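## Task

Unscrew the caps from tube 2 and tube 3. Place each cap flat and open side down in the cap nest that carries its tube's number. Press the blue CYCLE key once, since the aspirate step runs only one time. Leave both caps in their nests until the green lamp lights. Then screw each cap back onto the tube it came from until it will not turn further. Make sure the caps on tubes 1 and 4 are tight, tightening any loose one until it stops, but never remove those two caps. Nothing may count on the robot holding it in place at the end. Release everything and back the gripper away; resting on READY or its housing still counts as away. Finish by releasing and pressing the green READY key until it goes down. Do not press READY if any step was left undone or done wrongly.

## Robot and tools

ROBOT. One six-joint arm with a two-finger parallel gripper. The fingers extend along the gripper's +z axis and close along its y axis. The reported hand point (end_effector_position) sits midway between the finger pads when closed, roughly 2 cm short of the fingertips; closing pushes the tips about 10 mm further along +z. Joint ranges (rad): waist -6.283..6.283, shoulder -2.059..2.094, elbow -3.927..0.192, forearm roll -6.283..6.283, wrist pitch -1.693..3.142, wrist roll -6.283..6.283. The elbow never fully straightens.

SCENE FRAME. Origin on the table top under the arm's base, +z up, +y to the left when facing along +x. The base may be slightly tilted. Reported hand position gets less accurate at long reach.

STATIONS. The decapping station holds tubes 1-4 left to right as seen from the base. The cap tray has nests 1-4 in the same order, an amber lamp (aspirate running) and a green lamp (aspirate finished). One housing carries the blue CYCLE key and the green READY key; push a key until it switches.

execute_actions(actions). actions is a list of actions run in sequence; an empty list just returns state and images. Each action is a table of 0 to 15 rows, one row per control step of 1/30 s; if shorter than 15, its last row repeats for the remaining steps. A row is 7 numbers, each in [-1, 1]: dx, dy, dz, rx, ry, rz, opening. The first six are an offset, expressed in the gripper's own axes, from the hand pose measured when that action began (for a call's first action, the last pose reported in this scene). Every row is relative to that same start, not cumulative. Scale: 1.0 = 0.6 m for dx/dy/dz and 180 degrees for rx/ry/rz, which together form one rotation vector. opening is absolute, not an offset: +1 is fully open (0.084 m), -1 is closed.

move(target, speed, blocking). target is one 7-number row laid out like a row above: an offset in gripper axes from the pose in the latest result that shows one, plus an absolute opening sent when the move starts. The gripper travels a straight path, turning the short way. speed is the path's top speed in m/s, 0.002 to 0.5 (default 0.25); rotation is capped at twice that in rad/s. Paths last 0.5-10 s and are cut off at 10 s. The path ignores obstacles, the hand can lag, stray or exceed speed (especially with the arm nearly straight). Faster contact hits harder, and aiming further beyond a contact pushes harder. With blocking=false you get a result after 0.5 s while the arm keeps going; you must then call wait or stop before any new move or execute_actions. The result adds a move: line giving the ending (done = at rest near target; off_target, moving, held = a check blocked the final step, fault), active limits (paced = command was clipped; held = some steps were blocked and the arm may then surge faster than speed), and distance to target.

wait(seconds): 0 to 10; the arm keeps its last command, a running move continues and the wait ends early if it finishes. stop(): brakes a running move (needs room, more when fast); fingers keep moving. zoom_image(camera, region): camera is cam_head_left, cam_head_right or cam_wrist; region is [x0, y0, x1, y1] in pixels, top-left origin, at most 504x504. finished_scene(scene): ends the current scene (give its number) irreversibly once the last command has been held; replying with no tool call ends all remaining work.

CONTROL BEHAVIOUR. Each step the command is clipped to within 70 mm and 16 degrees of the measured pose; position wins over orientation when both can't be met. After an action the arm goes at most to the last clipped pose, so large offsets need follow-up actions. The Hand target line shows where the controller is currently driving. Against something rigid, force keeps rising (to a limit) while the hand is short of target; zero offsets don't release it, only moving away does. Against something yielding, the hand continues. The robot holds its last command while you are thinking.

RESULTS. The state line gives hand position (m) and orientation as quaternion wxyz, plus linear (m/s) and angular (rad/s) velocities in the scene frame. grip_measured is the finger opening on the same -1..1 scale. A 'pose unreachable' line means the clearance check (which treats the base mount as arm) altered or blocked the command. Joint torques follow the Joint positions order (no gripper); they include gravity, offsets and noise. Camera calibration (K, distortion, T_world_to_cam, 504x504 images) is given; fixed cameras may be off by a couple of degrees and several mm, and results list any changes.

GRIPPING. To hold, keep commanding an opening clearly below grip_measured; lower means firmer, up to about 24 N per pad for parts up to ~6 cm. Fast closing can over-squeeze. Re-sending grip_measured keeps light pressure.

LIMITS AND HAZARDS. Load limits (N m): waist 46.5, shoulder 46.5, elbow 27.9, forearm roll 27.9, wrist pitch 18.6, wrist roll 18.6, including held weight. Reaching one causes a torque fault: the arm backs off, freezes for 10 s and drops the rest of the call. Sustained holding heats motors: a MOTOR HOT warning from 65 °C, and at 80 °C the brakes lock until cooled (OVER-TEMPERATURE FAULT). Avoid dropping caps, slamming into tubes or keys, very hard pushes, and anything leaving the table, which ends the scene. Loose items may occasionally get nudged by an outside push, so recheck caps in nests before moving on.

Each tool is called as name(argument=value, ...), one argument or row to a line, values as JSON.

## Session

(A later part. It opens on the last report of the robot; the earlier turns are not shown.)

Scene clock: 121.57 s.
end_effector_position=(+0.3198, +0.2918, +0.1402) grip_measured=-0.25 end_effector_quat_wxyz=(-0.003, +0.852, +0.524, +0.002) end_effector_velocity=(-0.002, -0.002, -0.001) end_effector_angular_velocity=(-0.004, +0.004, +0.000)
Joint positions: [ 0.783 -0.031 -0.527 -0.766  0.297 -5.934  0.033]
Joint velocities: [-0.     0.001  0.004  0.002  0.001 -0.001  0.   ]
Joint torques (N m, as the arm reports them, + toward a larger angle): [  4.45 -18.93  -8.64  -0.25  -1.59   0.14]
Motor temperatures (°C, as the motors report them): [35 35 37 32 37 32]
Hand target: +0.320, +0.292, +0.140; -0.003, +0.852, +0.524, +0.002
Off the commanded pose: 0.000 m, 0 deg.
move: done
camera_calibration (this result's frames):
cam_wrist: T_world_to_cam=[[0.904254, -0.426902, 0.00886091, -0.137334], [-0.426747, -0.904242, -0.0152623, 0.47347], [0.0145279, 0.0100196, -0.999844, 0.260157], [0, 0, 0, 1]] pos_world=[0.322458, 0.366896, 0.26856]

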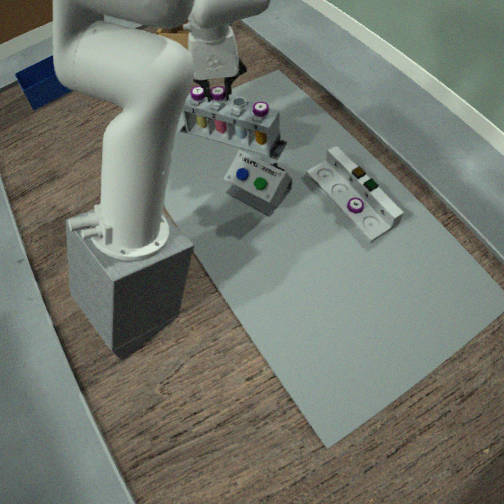

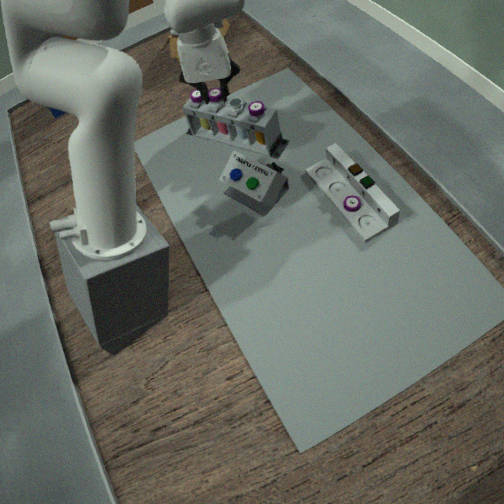

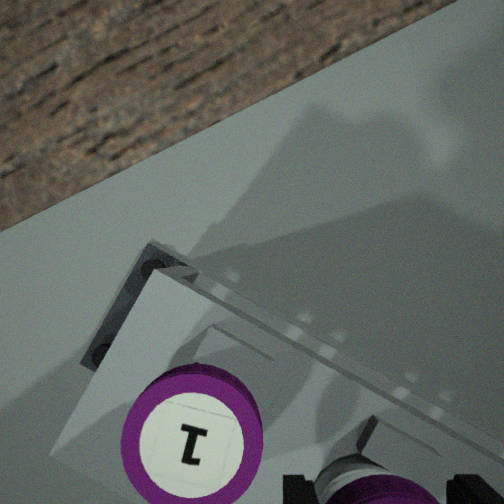

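move(
  target=[0,0,-0.1,0,0,0.67,-0.7],
  speed=0.5,
)

move(
  target=[0.537,0.106,0.1,0,0,0.67,-0.7],
  speed=0.5,
)

Scene clock: 126.70 s.
end_effector_position=(+0.3197, +0.2916, +0.2002) grip_measured=-0.25 end_effector_quat_wxyz=(-0.003, +0.877, -0.480, -0.002) end_effector_velocity=(+0.000, +0.000, +0.000) end_effector_angular_velocity=(-0.000, -0.002, -0.004)
Joint positions: [ 0.869 -0.26  -0.477 -0.531  0.471 -4.009  0.033]
Joint velocities: [ 0.001 -0.    -0.001 -0.004  0.001  0.008 -0.   ]
Joint torques (N m, as the arm reports them, + toward a larger angle): [  3.67 -16.45 -11.3   -0.22  -1.57   0.03]
Motor temperatures (°C, as the motors report them): [35 35 37 32 37 32]
Hand target: +0.320, +0.292, +0.200; -0.004, +0.877, -0.480, -0.002
Off the commanded pose: 0.000 m, 0 deg.
move: done
camera_calibration (this result's frames):
cam_wrist: T_world_to_cam=[[-0.827366, -0.561614, 0.00746585, 0.455256], [-0.561639, 0.827381, -0.00157097, 0.0095844], [-0.00529482, -0.00549288, -0.999971, 0.331035], [0, 0, 0, 1]] pos_world=[0.383799, 0.249567, 0.327641]

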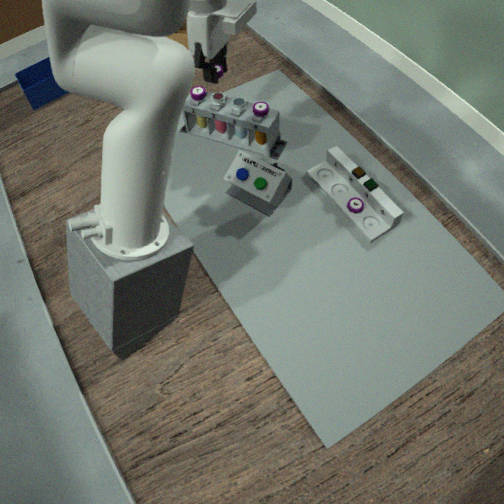

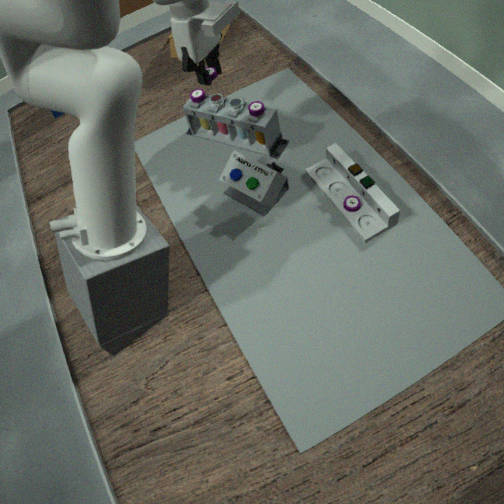

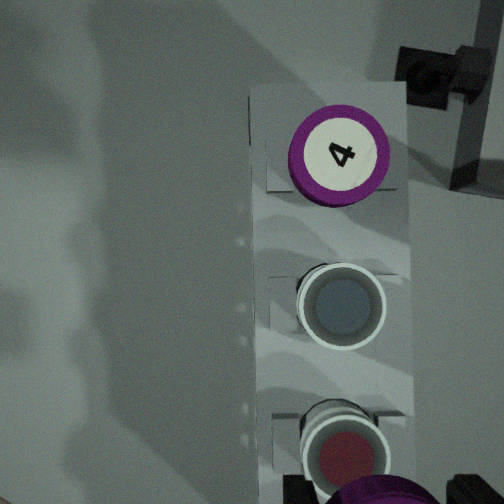

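Scene clock: 129.30 s.
end_effector_position=(+0.4409, -0.0151, +0.1392) grip_measured=-0.25 end_effector_quat_wxyz=(+0.002, -0.018, +1.000, +0.001) end_effector_velocity=(+0.001, -0.001, +0.000) end_effector_angular_velocity=(+0.004, -0.001, -0.003)
Joint positions: [ 0.021 -0.12  -0.459  0.377  0.202 -3.552  0.033]
Joint velocities: [-0.001  0.001 -0.002  0.018  0.002 -0.016 -0.   ]
Joint torques (N m, as the arm reports them, + toward a larger angle): [ -1.19 -17.95  -8.27  -0.24  -1.42   0.14]
Motor temperatures (°C, as the motors report them): [35 35 37 32 37 32]
Hand target: +0.441, -0.015, +0.139; +0.002, -0.018, +1.000, +0.001
Off the commanded pose: 0.002 m, 0 deg.
move: done
camera_calibration (this result's frames):
cam_wrist: T_world_to_cam=[[-0.0638187, 0.997868, 0.0136858, 0.0698197], [0.99795, 0.0638771, -0.00387177, -0.367558], [-0.00473773, 0.0134107, -0.999899, 0.268999], [0, 0, 0, 1]] pos_world=[0.372534, -0.0497998, 0.266594]

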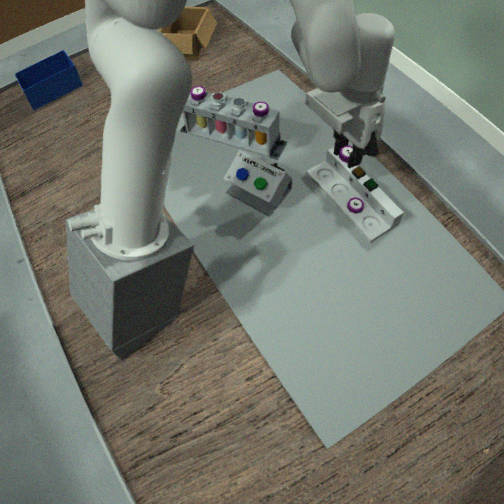

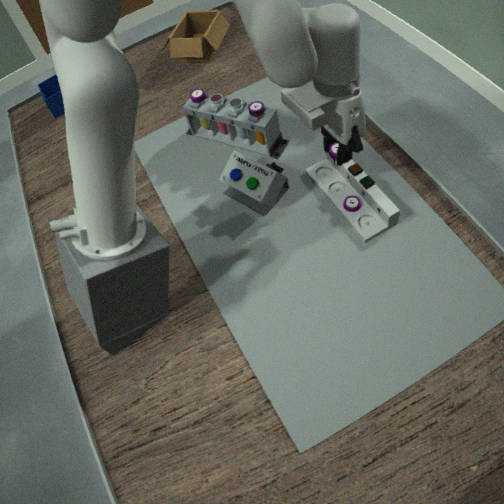

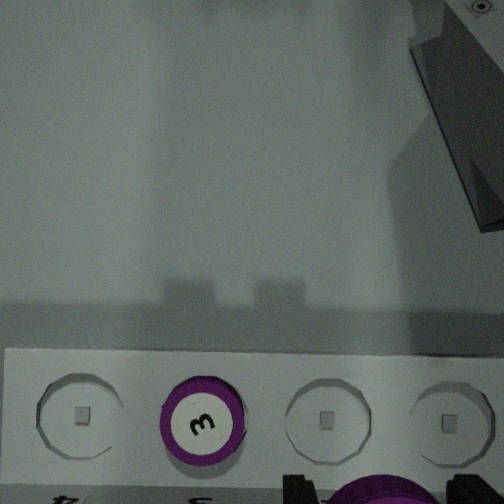

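move(
  target=[-0.0005,0.0017,0.15,0,0,0,-0.7],
)

move(
  target=[0,0,0.023,0,0,0,-0.7],
  speed=0.02,
)

move(
  target=[0,0,0,0,0,0,0.05],
)

move(
  target=[0,0,-0.25,0,0,0,0.05],
)

move(
  target=[0.15,0.15,0,0,0,0,-1],
)

Scene clock: 133.63 s.
end_effector_position=(+0.4409, -0.0140, +0.0492) grip_measured=-0.25 end_effector_quat_wxyz=(-0.000, -0.018, +1.000, -0.000) end_effector_velocity=(-0.000, -0.001, -0.000) end_effector_angular_velocity=(+0.011, -0.022, -0.000)
Joint positions: [ 0.151  0.272 -0.676  1.092  0.024 -4.153  0.033]
Joint velocities: [ 0.013  0.009 -0.028  0.227  0.001 -0.214 -0.   ]
Joint torques (N m, as the arm reports them, + toward a larger angle): [ -1.   -21.46  -4.25  -0.32  -1.45   0.11]
Motor temperatures (°C, as the motors report them): [35 35 37 32 37 32]
Hand target: +0.441, -0.014, +0.049; +0.001, -0.018, +1.000, +0.000
Off the commanded pose: 0.001 m, 0 deg.
move: done
camera_calibration (this result's frames):
cam_wrist: T_world_to_cam=[[-0.0632945, 0.997933, 0.0110723, 0.0698845], [0.997955, 0.0633876, -0.00826666, -0.367747], [-0.00895142, 0.0105264, -0.999905, 0.180803], [0, 0, 0, 1]] pos_world=[0.373037, -0.0483327, 0.176972]

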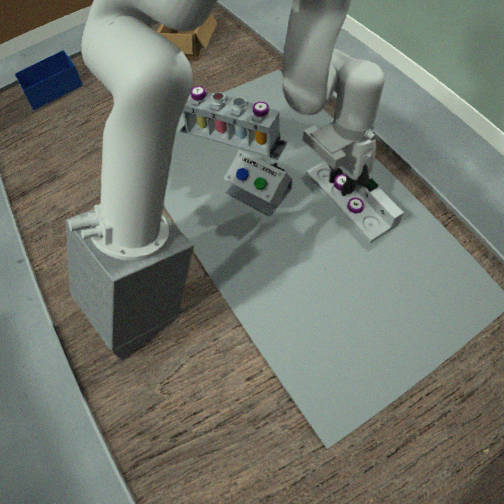

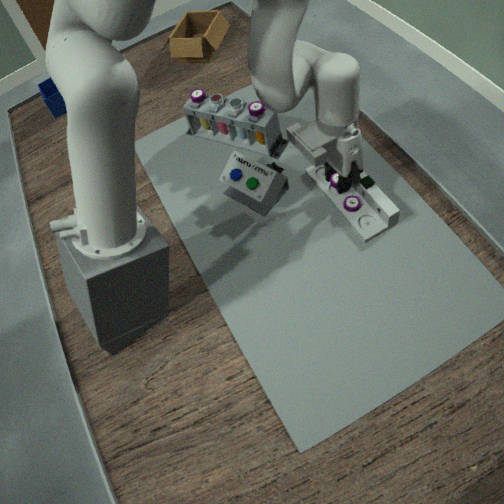

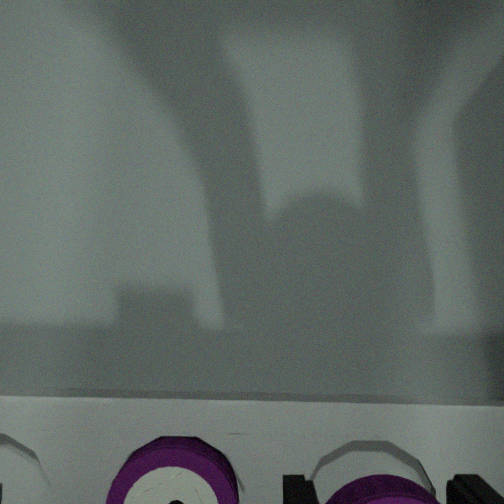

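Scene clock: 134.53 s.
end_effector_position=(+0.4411, -0.0141, +0.0358) grip_measured=-0.25 end_effector_quat_wxyz=(+0.000, -0.018, +1.000, -0.001) end_effector_velocity=(+0.000, +0.000, -0.000) end_effector_angular_velocity=(+0.002, -0.005, +0.001)
Joint positions: [ 0.163  0.33  -0.729  1.229  0.017 -4.278  0.033]
Joint velocities: [ 0.003  0.003 -0.008  0.049  0.    -0.047  0.   ]
Joint torques (N m, as the arm reports them, + toward a larger angle): [ -0.57 -19.58  -4.42  -0.49  -1.14   0.06]
Motor temperatures (°C, as the motors report them): [35 35 37 32 37 32]
Hand target: +0.441, -0.014, +0.035; -0.000, -0.018, +1.000, -0.000
Off the commanded pose: 0.000 m, 0 deg.
move: done
camera_calibration (this result's frames):
cam_wrist: T_world_to_cam=[[-0.0631498, 0.997949, 0.0105143, 0.0700417], [0.997964, 0.0632377, -0.00825593, -0.368038], [-0.00890389, 0.00997154, -0.999911, 0.167346], [0, 0, 0, 1]] pos_world=[0.373202, -0.0482929, 0.163556]

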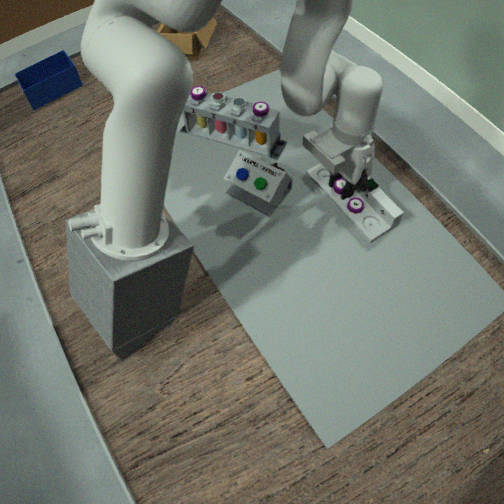

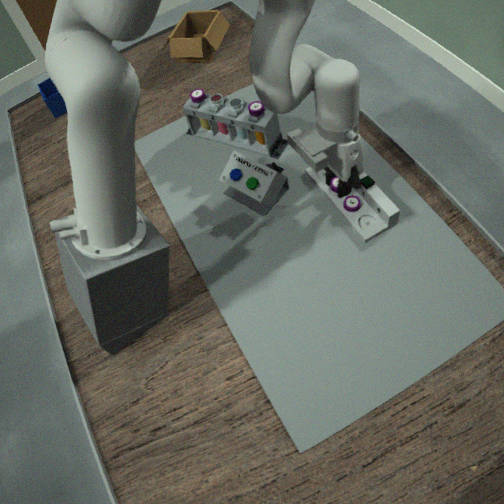

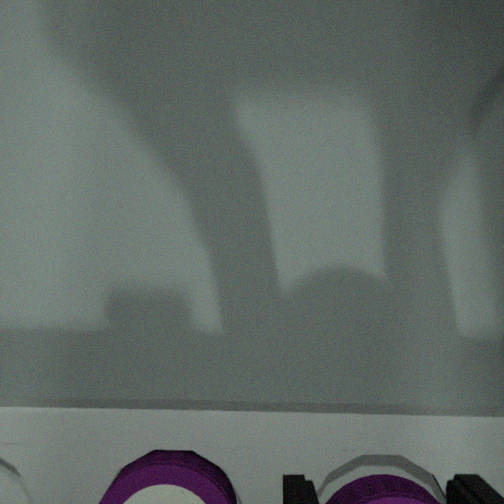

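Scene clock: 135.03 s.
end_effector_position=(+0.4411, -0.0141, +0.0357) grip_measured=+0.04 end_effector_quat_wxyz=(-0.000, -0.018, +1.000, -0.001) end_effector_velocity=(+0.000, -0.000, +0.000) end_effector_angular_velocity=(-0.000, -0.001, -0.001)
Joint positions: [ 0.163  0.33  -0.729  1.229  0.017 -4.278  0.046]
Joint velocities: [-0.    -0.001  0.     0.    -0.     0.     0.   ]
Joint torques (N m, as the arm reports them, + toward a larger angle): [ -0.85 -22.04  -4.01  -0.12  -1.51   0.1 ]
Motor temperatures (°C, as the motors report them): [35 35 37 32 37 32]
Hand target: +0.441, -0.014, +0.036; +0.000, -0.018, +1.000, -0.001
Off the commanded pose: 0.000 m, 0 deg.
move: done
camera_calibration (this result's frames):
cam_wrist: T_world_to_cam=[[-0.0631676, 0.997947, 0.0105497, 0.0700371], [0.997962, 0.0632568, -0.00834704, -0.368004], [-0.00899725, 0.010001, -0.99991, 0.167354], [0, 0, 0, 1]] pos_world=[0.373184, -0.0482882, 0.163528]

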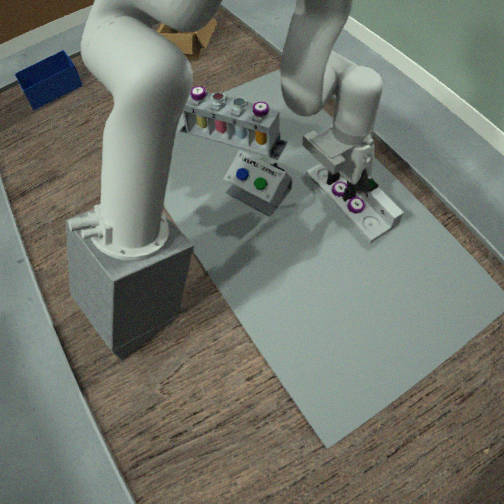

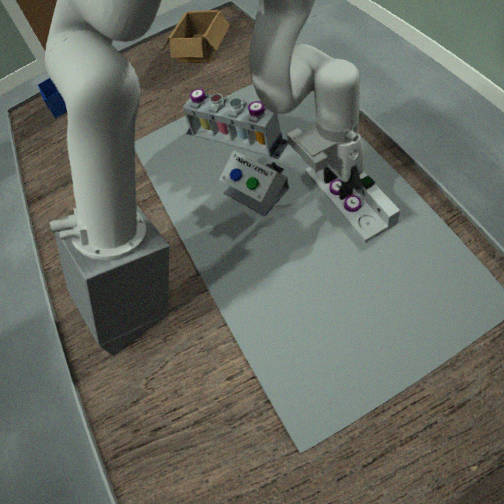

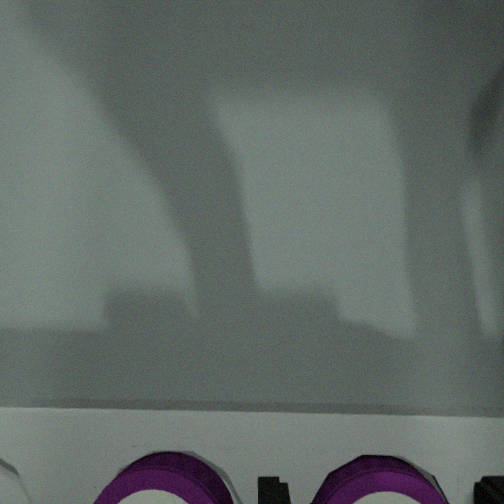

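Scene clock: 136.33 s.
end_effector_position=(+0.4416, -0.0137, +0.1856) grip_measured=+0.04 end_effector_quat_wxyz=(+0.001, -0.018, +1.000, +0.001) end_effector_velocity=(+0.001, -0.001, +0.001) end_effector_angular_velocity=(-0.005, +0.000, -0.002)
Joint positions: [-0.016 -0.308 -0.434  0.246  0.366 -3.447  0.046]
Joint velocities: [-0.002 -0.002 -0.002 -0.014  0.003  0.014  0.   ]
Joint torques (N m, as the arm reports them, + toward a larger angle): [ -1.15 -16.21 -10.68  -0.22  -1.42   0.1 ]
Motor temperatures (°C, as the motors report them): [35 35 37 32 37 32]
Hand target: +0.442, -0.014, +0.186; +0.001, -0.018, +1.000, +0.001
Off the commanded pose: 0.001 m, 0 deg.
move: done
camera_calibration (this result's frames):
cam_wrist: T_world_to_cam=[[-0.0635251, 0.997892, 0.0132618, 0.0677643], [0.997949, 0.0636231, -0.00710068, -0.367583], [-0.00792947, 0.0127835, -0.999887, 0.316808], [0, 0, 0, 1]] pos_world=[0.373646, -0.0482846, 0.313264]

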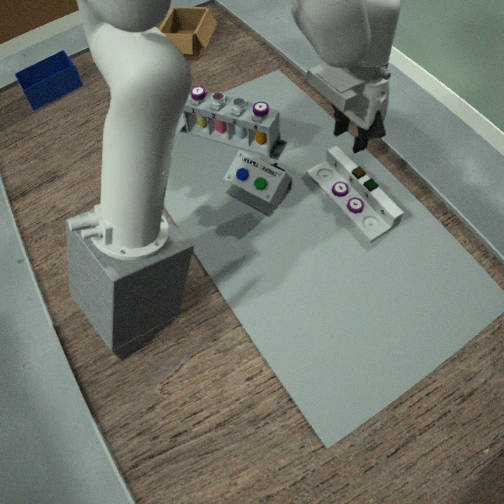

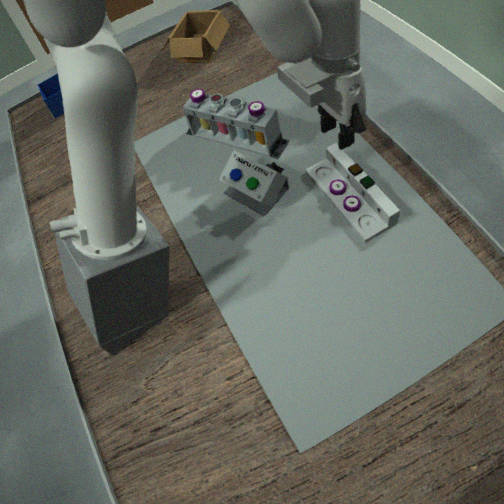

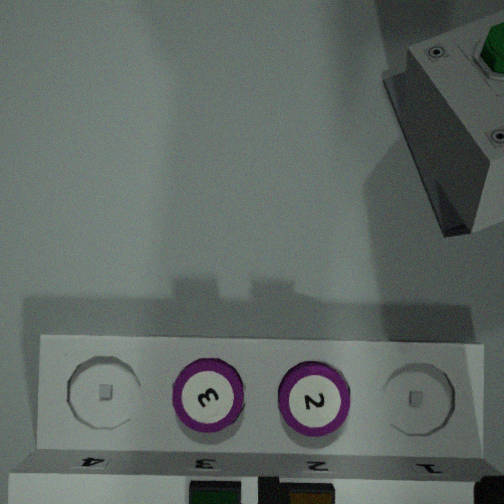

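Scene clock: 137.33 s.
end_effector_position=(+0.3486, +0.0732, +0.1860) grip_measured=-1.00 end_effector_quat_wxyz=(+0.000, -0.018, +1.000, +0.002) end_effector_velocity=(-0.003, +0.000, -0.001) end_effector_angular_velocity=(-0.006, +0.005, -0.002)
Joint positions: [ 0.248 -0.576 -0.122 -0.038  0.304 -2.935  0.   ]
Joint velocities: [ 0.002 -0.001  0.005 -0.021  0.003  0.024  0.   ]
Joint torques (N m, as the arm reports them, + toward a larger angle): [  0.43 -10.04 -10.08  -0.17  -1.38   0.03]
Motor temperatures (°C, as the motors report them): [35 35 37 32 37 32]
Hand target: +0.348, +0.073, +0.186; +0.000, -0.018, +1.000, +0.002
Off the commanded pose: 0.001 m, 0 deg.
move: done
camera_calibration (this result's frames):
cam_wrist: T_world_to_cam=[[-0.062725, 0.997909, 0.0155811, -0.0255918], [0.997997, 0.0628444, -0.00729814, -0.280231], [-0.00826207, 0.0150922, -0.999852, 0.315309], [0, 0, 0, 1]] pos_world=[0.280669, 0.0383906, 0.313616]

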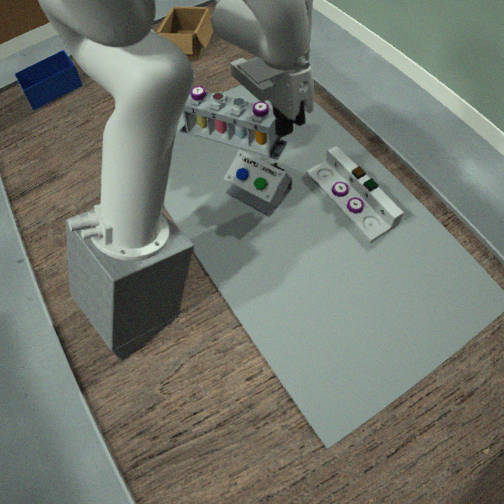

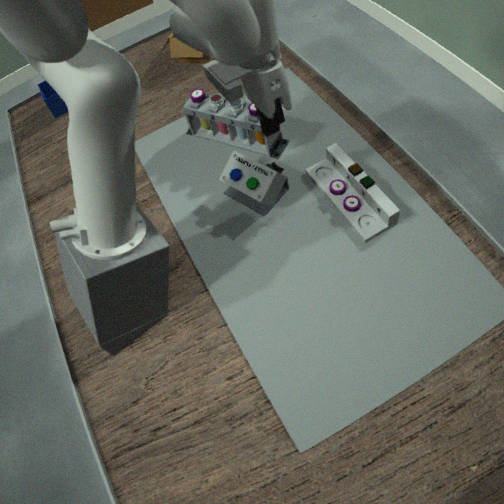

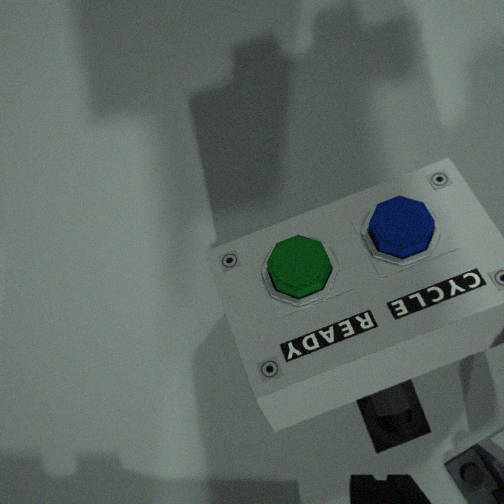

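move(
  target=[0.135,0.047,0.125,0,0,0,-1],
)

move(
  target=[0,0,0.035,0,0,0,-1],
  speed=0.015,
)

Scene clock: 141.80 s.
end_effector_position=(+0.2663, +0.0983, +0.1110) grip_measured=-1.00 end_effector_quat_wxyz=(+0.001, -0.018, +1.000, +0.003) end_effector_velocity=(+0.001, -0.000, +0.000) end_effector_angular_velocity=(-0.026, +0.004, -0.000)
Joint positions: [ 0.658 -0.095 -0.016  0.584 -0.298 -3.152  0.   ]
Joint velocities: [ 0.103  0.012 -0.035  0.262  0.018 -0.159  0.   ]
Joint torques (N m, as the arm reports them, + toward a larger angle): [  1.   -10.64  -0.54  -0.37  -1.61   0.19]
Motor temperatures (°C, as the motors report them): [35 35 37 32 37 32]
Hand target: +0.266, +0.098, +0.111; +0.001, -0.018, +1.000, +0.002
Off the commanded pose: 0.001 m, 0 deg.
move: done
camera_calibration (this result's frames):
cam_wrist: T_world_to_cam=[[-0.0620297, 0.997917, 0.0177263, -0.0550606], [0.998045, 0.0621535, -0.00652056, -0.200207], [-0.00760873, 0.0172872, -0.999822, 0.23884], [0, 0, 0, 1]] pos_world=[0.198217, 0.0632606, 0.238468]

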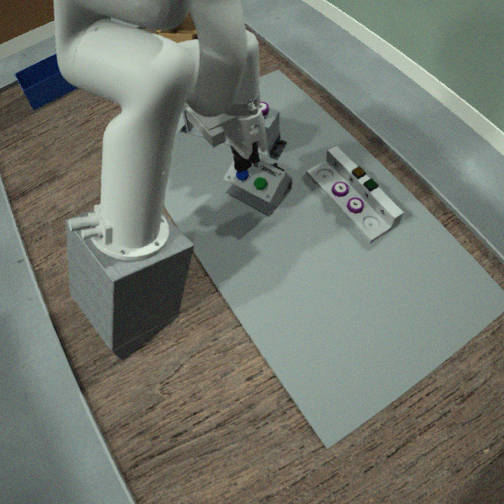

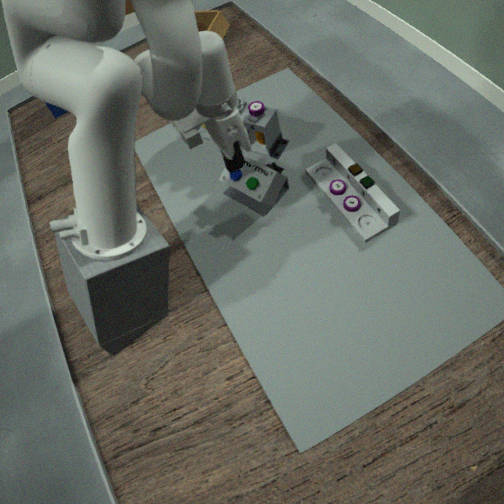

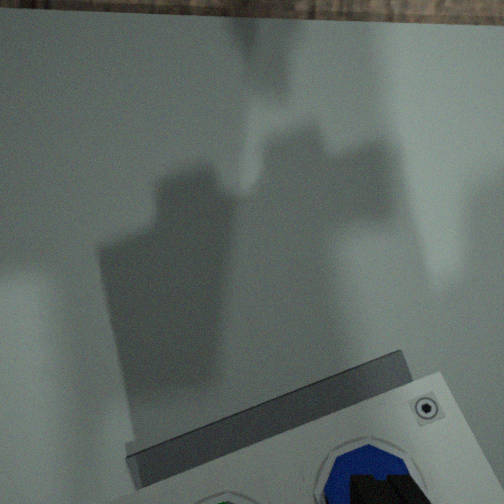

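Scene clock: 143.43 s.
end_effector_position=(+0.2676, +0.0989, +0.0917) grip_measured=-1.00 end_effector_quat_wxyz=(+0.005, -0.019, +1.000, +0.004) end_effector_velocity=(+0.001, -0.000, -0.002) end_effector_angular_velocity=(+0.000, -0.008, +0.002)
Joint positions: [ 0.555  0.058 -0.042  0.318 -0.421 -2.98   0.   ]
Joint velocities: [-0.005  0.017 -0.003 -0.011 -0.021  0.006  0.   ]
Joint torques (N m, as the arm reports them, + toward a larger angle): [-3.94 11.04 -7.92  0.54  6.27  0.11]
Motor temperatures (°C, as the motors report them): [35 35 37 32 37 32]
Hand target: +0.266, +0.098, +0.090; +0.001, -0.018, +1.000, +0.003
Off the commanded pose: 0.002 m, 1 deg.
move: done
camera_calibration (this result's frames):
cam_wrist: T_world_to_cam=[[-0.064376, 0.997731, 0.0196973, -0.0546799], [0.997924, 0.0643286, 0.00303274, -0.202717], [0.00175876, 0.0198517, -0.999801, 0.216774], [0, 0, 0, 1]] pos_world=[0.198395, 0.063293, 0.218423]

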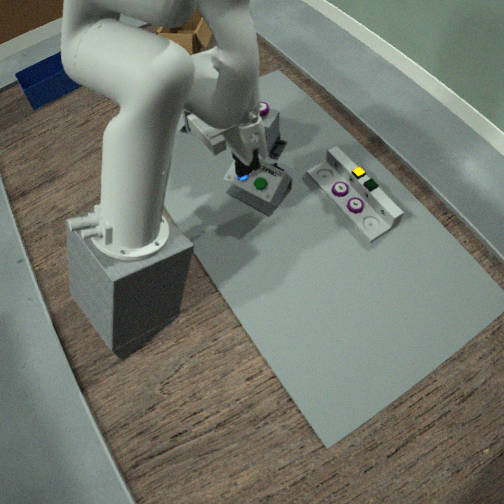

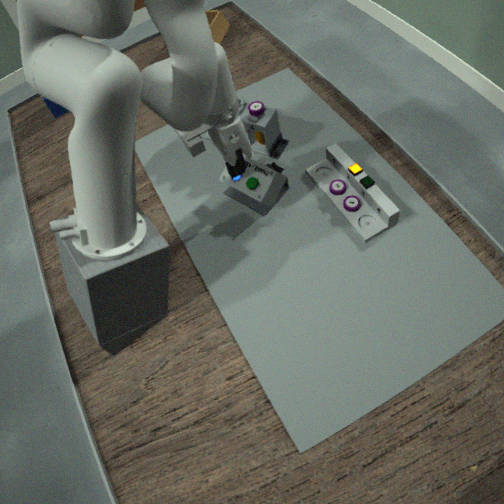

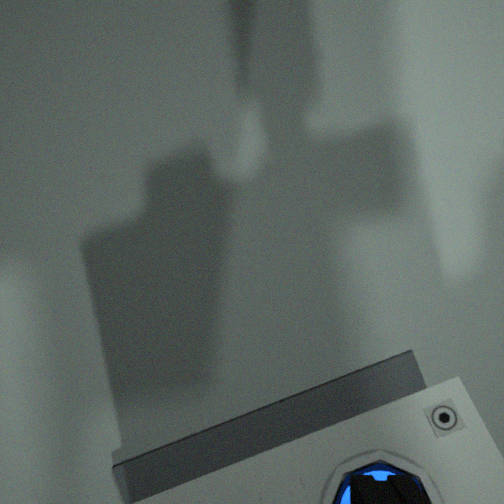

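move(
  target=[0,0,-0.186,0,-0.003,0,-1],
)

move(
  target=[-0.191,0.167,0,0,0,0,-0.05],
)

Scene clock: 146.40 s.
end_effector_position=(+0.2693, +0.0988, +0.1173) grip_measured=-1.00 end_effector_quat_wxyz=(+0.013, -0.014, +1.000, +0.017) end_effector_velocity=(+0.000, +0.001, +0.001) end_effector_angular_velocity=(+0.002, -0.002, +0.002)
Joint positions: [ 0.586 -0.141  0.022  0.414 -0.313 -3.05   0.   ]
Joint velocities: [ 0.002 -0.003  0.001  0.    -0.    -0.     0.   ]
Joint torques (N m, as the arm reports them, + toward a larger angle): [  1.03 -10.36  -1.13  -0.2   -1.46   0.13]
Motor temperatures (°C, as the motors report them): [35 35 37 32 37 32]
Hand target: +0.269, +0.099, +0.117; +0.013, -0.014, +1.000, +0.017
Off the commanded pose: 0.086 m, 2 deg; position clipped at the last step of the last action.
move: held; limits=paced,held; held on 14 of 23 steps, including the last
pose unreachable: on one or more control steps of this call, first in action 0 (counted from 0), an arm could not follow its commanded pose, so it was not sent that pose on those steps. On the call's last step it was still not sent that pose. It may still have moved: this result reports where it is.
cause: the commanded pose would bring two parts of the arm too close to each other (joints 2 (shoulder) to 4 (forearm roll) lie between them).
camera_calibration (this result's frames):
cam_wrist: T_world_to_cam=[[-0.055498, 0.99746, 0.0446523, -0.0603109], [0.998328, 0.0547119, 0.0186378, -0.205515], [0.0161474, 0.045612, -0.998829, 0.235814], [0, 0, 0, 1]] pos_world=[0.198016, 0.0606459, 0.242061]

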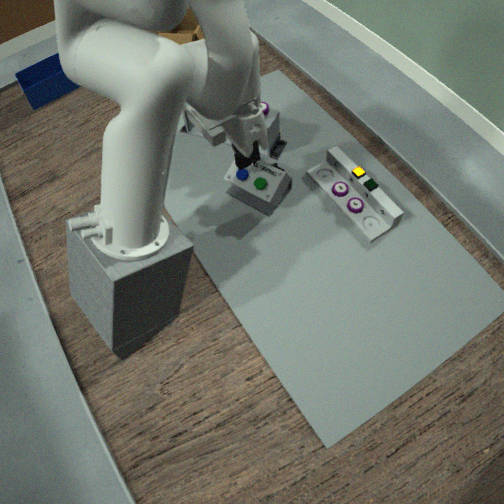

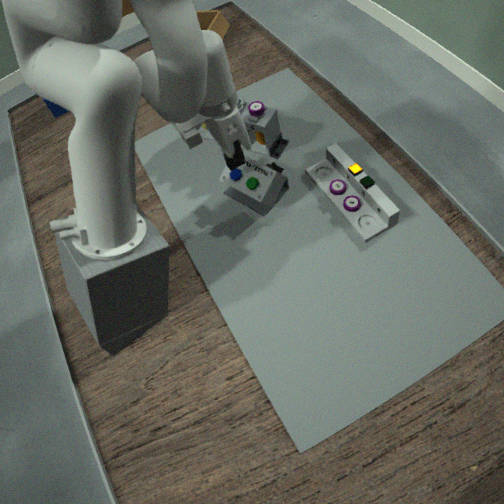

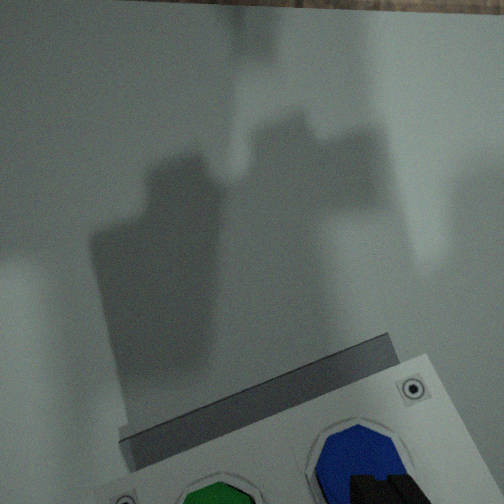

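Scene clock: 157.17 s.
end_effector_position=(+0.3341, +0.1742, +0.1139) grip_measured=-0.05 end_effector_quat_wxyz=(-0.003, -0.021, +0.998, +0.062) end_effector_velocity=(-0.000, -0.000, -0.000) end_effector_angular_velocity=(-0.000, +0.000, +0.000)
Joint positions: [ 0.667 -0.057 -0.271  0.604 -0.111 -3.195  0.042]
Joint velocities: [-0.  0.  0. -0.  0. -0.  0.]
Joint torques (N m, as the arm reports them, + toward a larger angle): [ 1.1   8.54 13.35  0.28  6.53 -0.08]
Motor temperatures (°C, as the motors report them): [35 35 37 32 37 32]
Hand target: +0.325, +0.171, +0.111; -0.014, -0.023, +0.998, +0.059
Off the commanded pose: 0.055 m, 6 deg.
TORQUE FAULT: the external load on joint 3 (elbow) reached its load limit, and the arm stopped for 10 seconds. That time counts as 20 of the actions that you can send in this scene. The arm's remaining commands of this call were not run. Joint 3 (elbow) moved back by up to 3 degrees. The arm holds there, with its grip as last carried out, and accepts commands again: back off and push less far. The arm stops again, at the same cost, whenever a joint's load reaches its limit.
move: fault
camera_calibration (this result's frames):
cam_wrist: T_world_to_cam=[[-0.0691219, 0.988349, 0.135607, -0.135958], [0.997466, 0.070768, -0.00735023, -0.27382], [-0.0168612, 0.134755, -0.990735, 0.222542], [0, 0, 0, 1]] pos_world=[0.267481, 0.123763, 0.236904]

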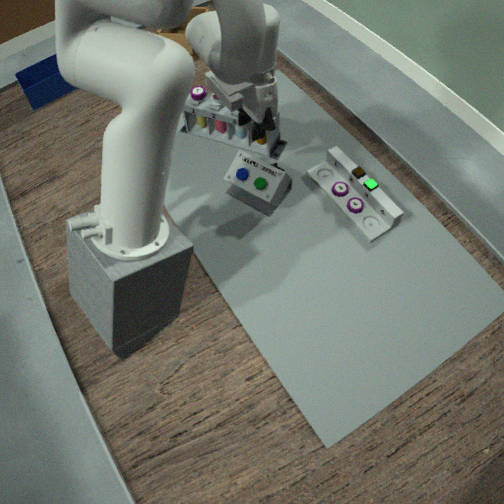

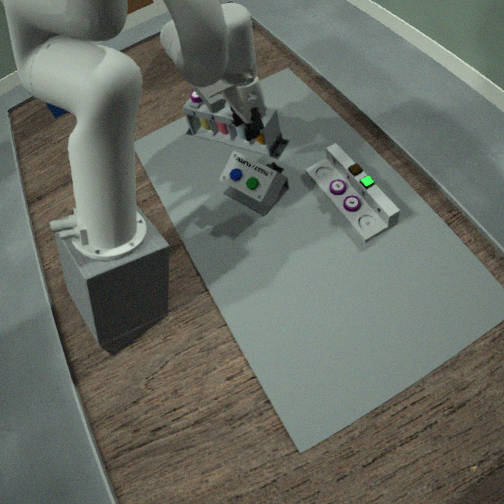

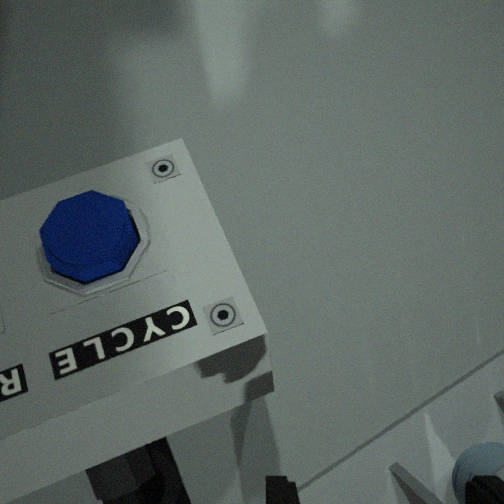

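The hand hit the station. I'll back off, rise and level it.

move(
  target=[0,-0.05,-0.03,0.039,0,0,-0.05],
  speed=0.05,
)

move(
  target=[-0.05,0,-0.12,0,0,0,-0.05],
  speed=0.1,
)

Scene clock: 160.37 s.
end_effector_position=(+0.3357, +0.1419, +0.1278) grip_measured=-0.06 end_effector_quat_wxyz=(+0.001, -0.023, +0.998, +0.053) end_effector_velocity=(+0.000, -0.000, +0.001) end_effector_angular_velocity=(-0.023, +0.047, +0.008)
Joint positions: [ 0.508 -0.179 -0.185  0.29  -0.061 -3.031  0.041]
Joint velocities: [-0.142 -0.025 -0.009 -0.513  0.099  0.379 -0.   ]
Joint torques (N m, as the arm reports them, + toward a larger angle): [  1.69 -13.62  -5.18  -0.48  -1.42   0.14]
Motor temperatures (°C, as the motors report them): [35 35 37 32 37 32]
Hand target: +0.336, +0.142, +0.128; -0.001, -0.023, +0.998, +0.052
Off the commanded pose: 0.000 m, 6 deg.
move: off_target
camera_calibration (this result's frames):
cam_wrist: T_world_to_cam=[[-0.071807, 0.990517, 0.117129, -0.102923], [0.997369, 0.0724782, -0.00147572, -0.273961], [-0.00995105, 0.116715, -0.993116, 0.24121], [0, 0, 0, 1]] pos_world=[0.26825, 0.0936501, 0.251201]

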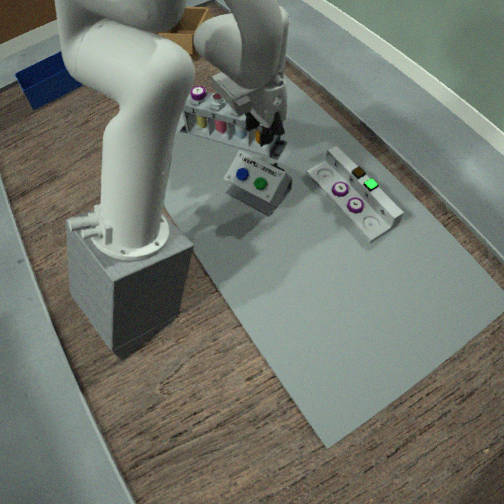

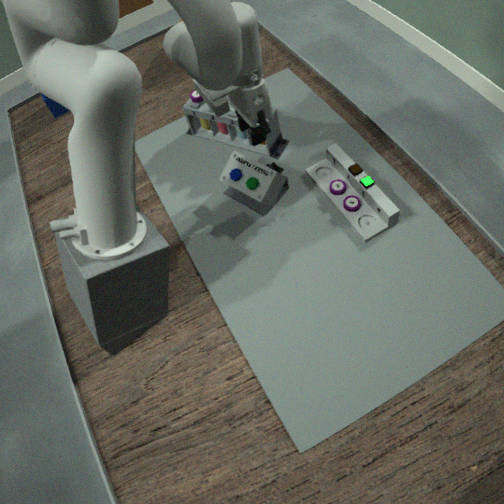

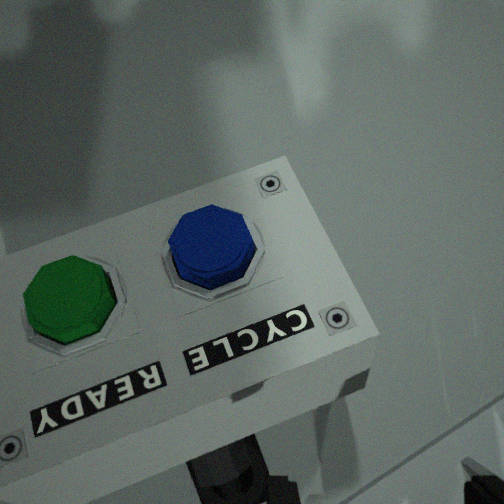

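Scene clock: 161.50 s.
end_effector_position=(+0.3655, +0.1360, +0.1992) grip_measured=-0.06 end_effector_quat_wxyz=(+0.000, -0.023, +0.998, +0.053) end_effector_velocity=(+0.001, +0.000, +0.001) end_effector_angular_velocity=(+0.000, -0.001, +0.001)
Joint positions: [ 0.406 -0.532 -0.214  0.08   0.325 -2.911  0.041]
Joint velocities: [ 0.    -0.002 -0.002 -0.001  0.003  0.001 -0.   ]
Joint torques (N m, as the arm reports them, + toward a larger angle): [  1.01 -11.58 -10.99  -0.33  -1.5    0.04]
Motor temperatures (°C, as the motors report them): [35 35 37 32 37 32]
Hand target: +0.366, +0.136, +0.200; +0.001, -0.023, +0.998, +0.054
Off the commanded pose: 0.000 m, 0 deg.
move: done
camera_calibration (this result's frames):
cam_wrist: T_world_to_cam=[[-0.0720954, 0.990369, 0.1182, -0.103347], [0.997334, 0.0729218, -0.00267596, -0.302931], [-0.0112696, 0.117692, -0.992986, 0.313467], [0, 0, 0, 1]] pos_world=[0.298205, 0.0875489, 0.322673]

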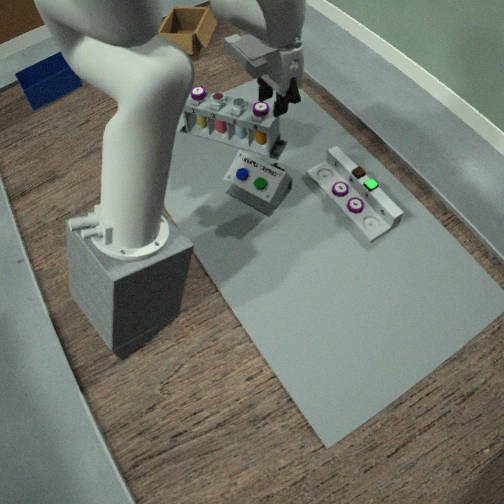

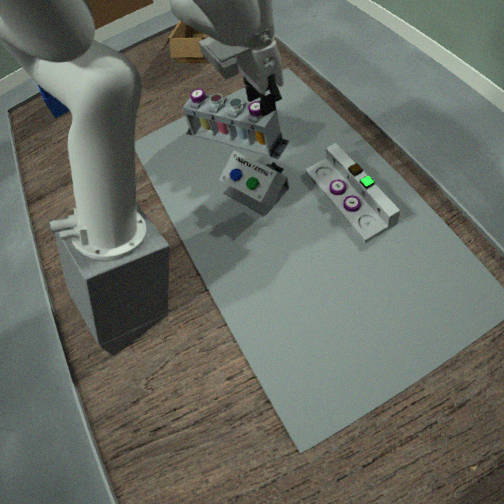

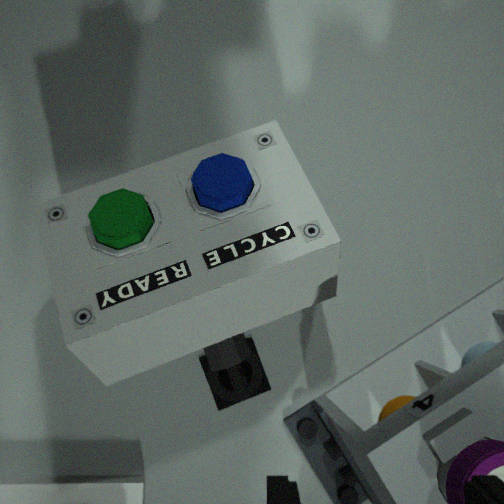

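move(
  target=[-0.026,0.111,0.006,0.0338,0,0,-0.05],
  speed=0.1,
)

Scene clock: 164.27 s.
end_effector_position=(+0.3775, +0.2035, +0.2025) grip_measured=-0.06 end_effector_quat_wxyz=(+0.000, -0.023, +1.000, +0.001) end_effector_velocity=(+0.001, +0.001, +0.001) end_effector_angular_velocity=(-0.002, -0.003, -0.002)
Joint positions: [ 0.587 -0.377 -0.405 -0.339  0.434 -2.355  0.041]
Joint velocities: [ 0.002  0.001 -0.003 -0.008  0.003  0.012 -0.   ]
Joint torques (N m, as the arm reports them, + toward a larger angle): [  2.16 -15.15 -11.42  -0.19  -1.39   0.09]
Motor temperatures (°C, as the motors report them): [35 35 37 32 37 32]
Hand target: +0.378, +0.204, +0.203; +0.000, -0.023, +1.000, +0.001
Off the commanded pose: 0.001 m, 0 deg.
move: done
camera_calibration (this result's frames):
cam_wrist: T_world_to_cam=[[-0.0720137, 0.997304, 0.0141297, -0.150094], [0.997366, 0.0721264, -0.00763149, -0.318666], [-0.00863004, 0.0135429, -0.999871, 0.330507], [0, 0, 0, 1]] pos_world=[0.30987, 0.168197, 0.330153]

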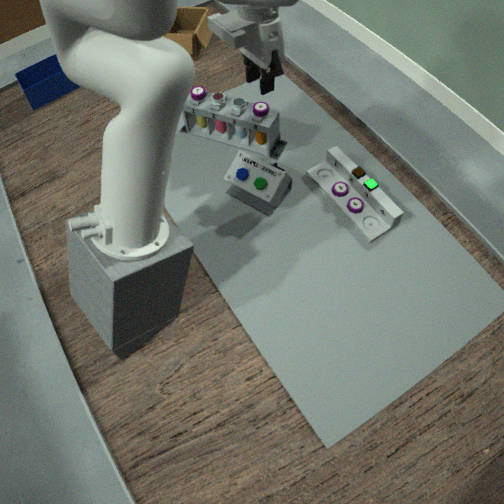

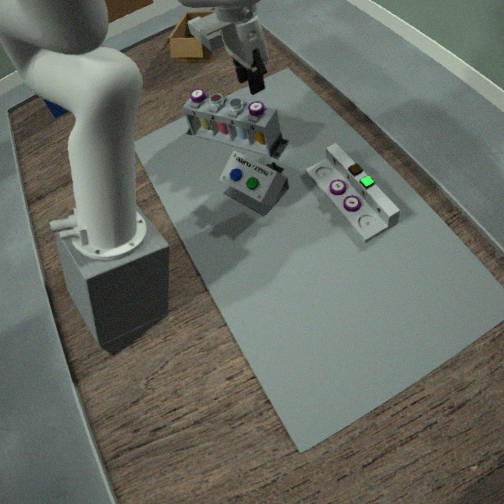

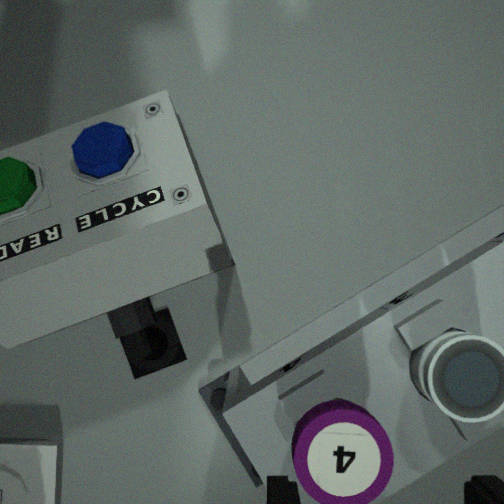

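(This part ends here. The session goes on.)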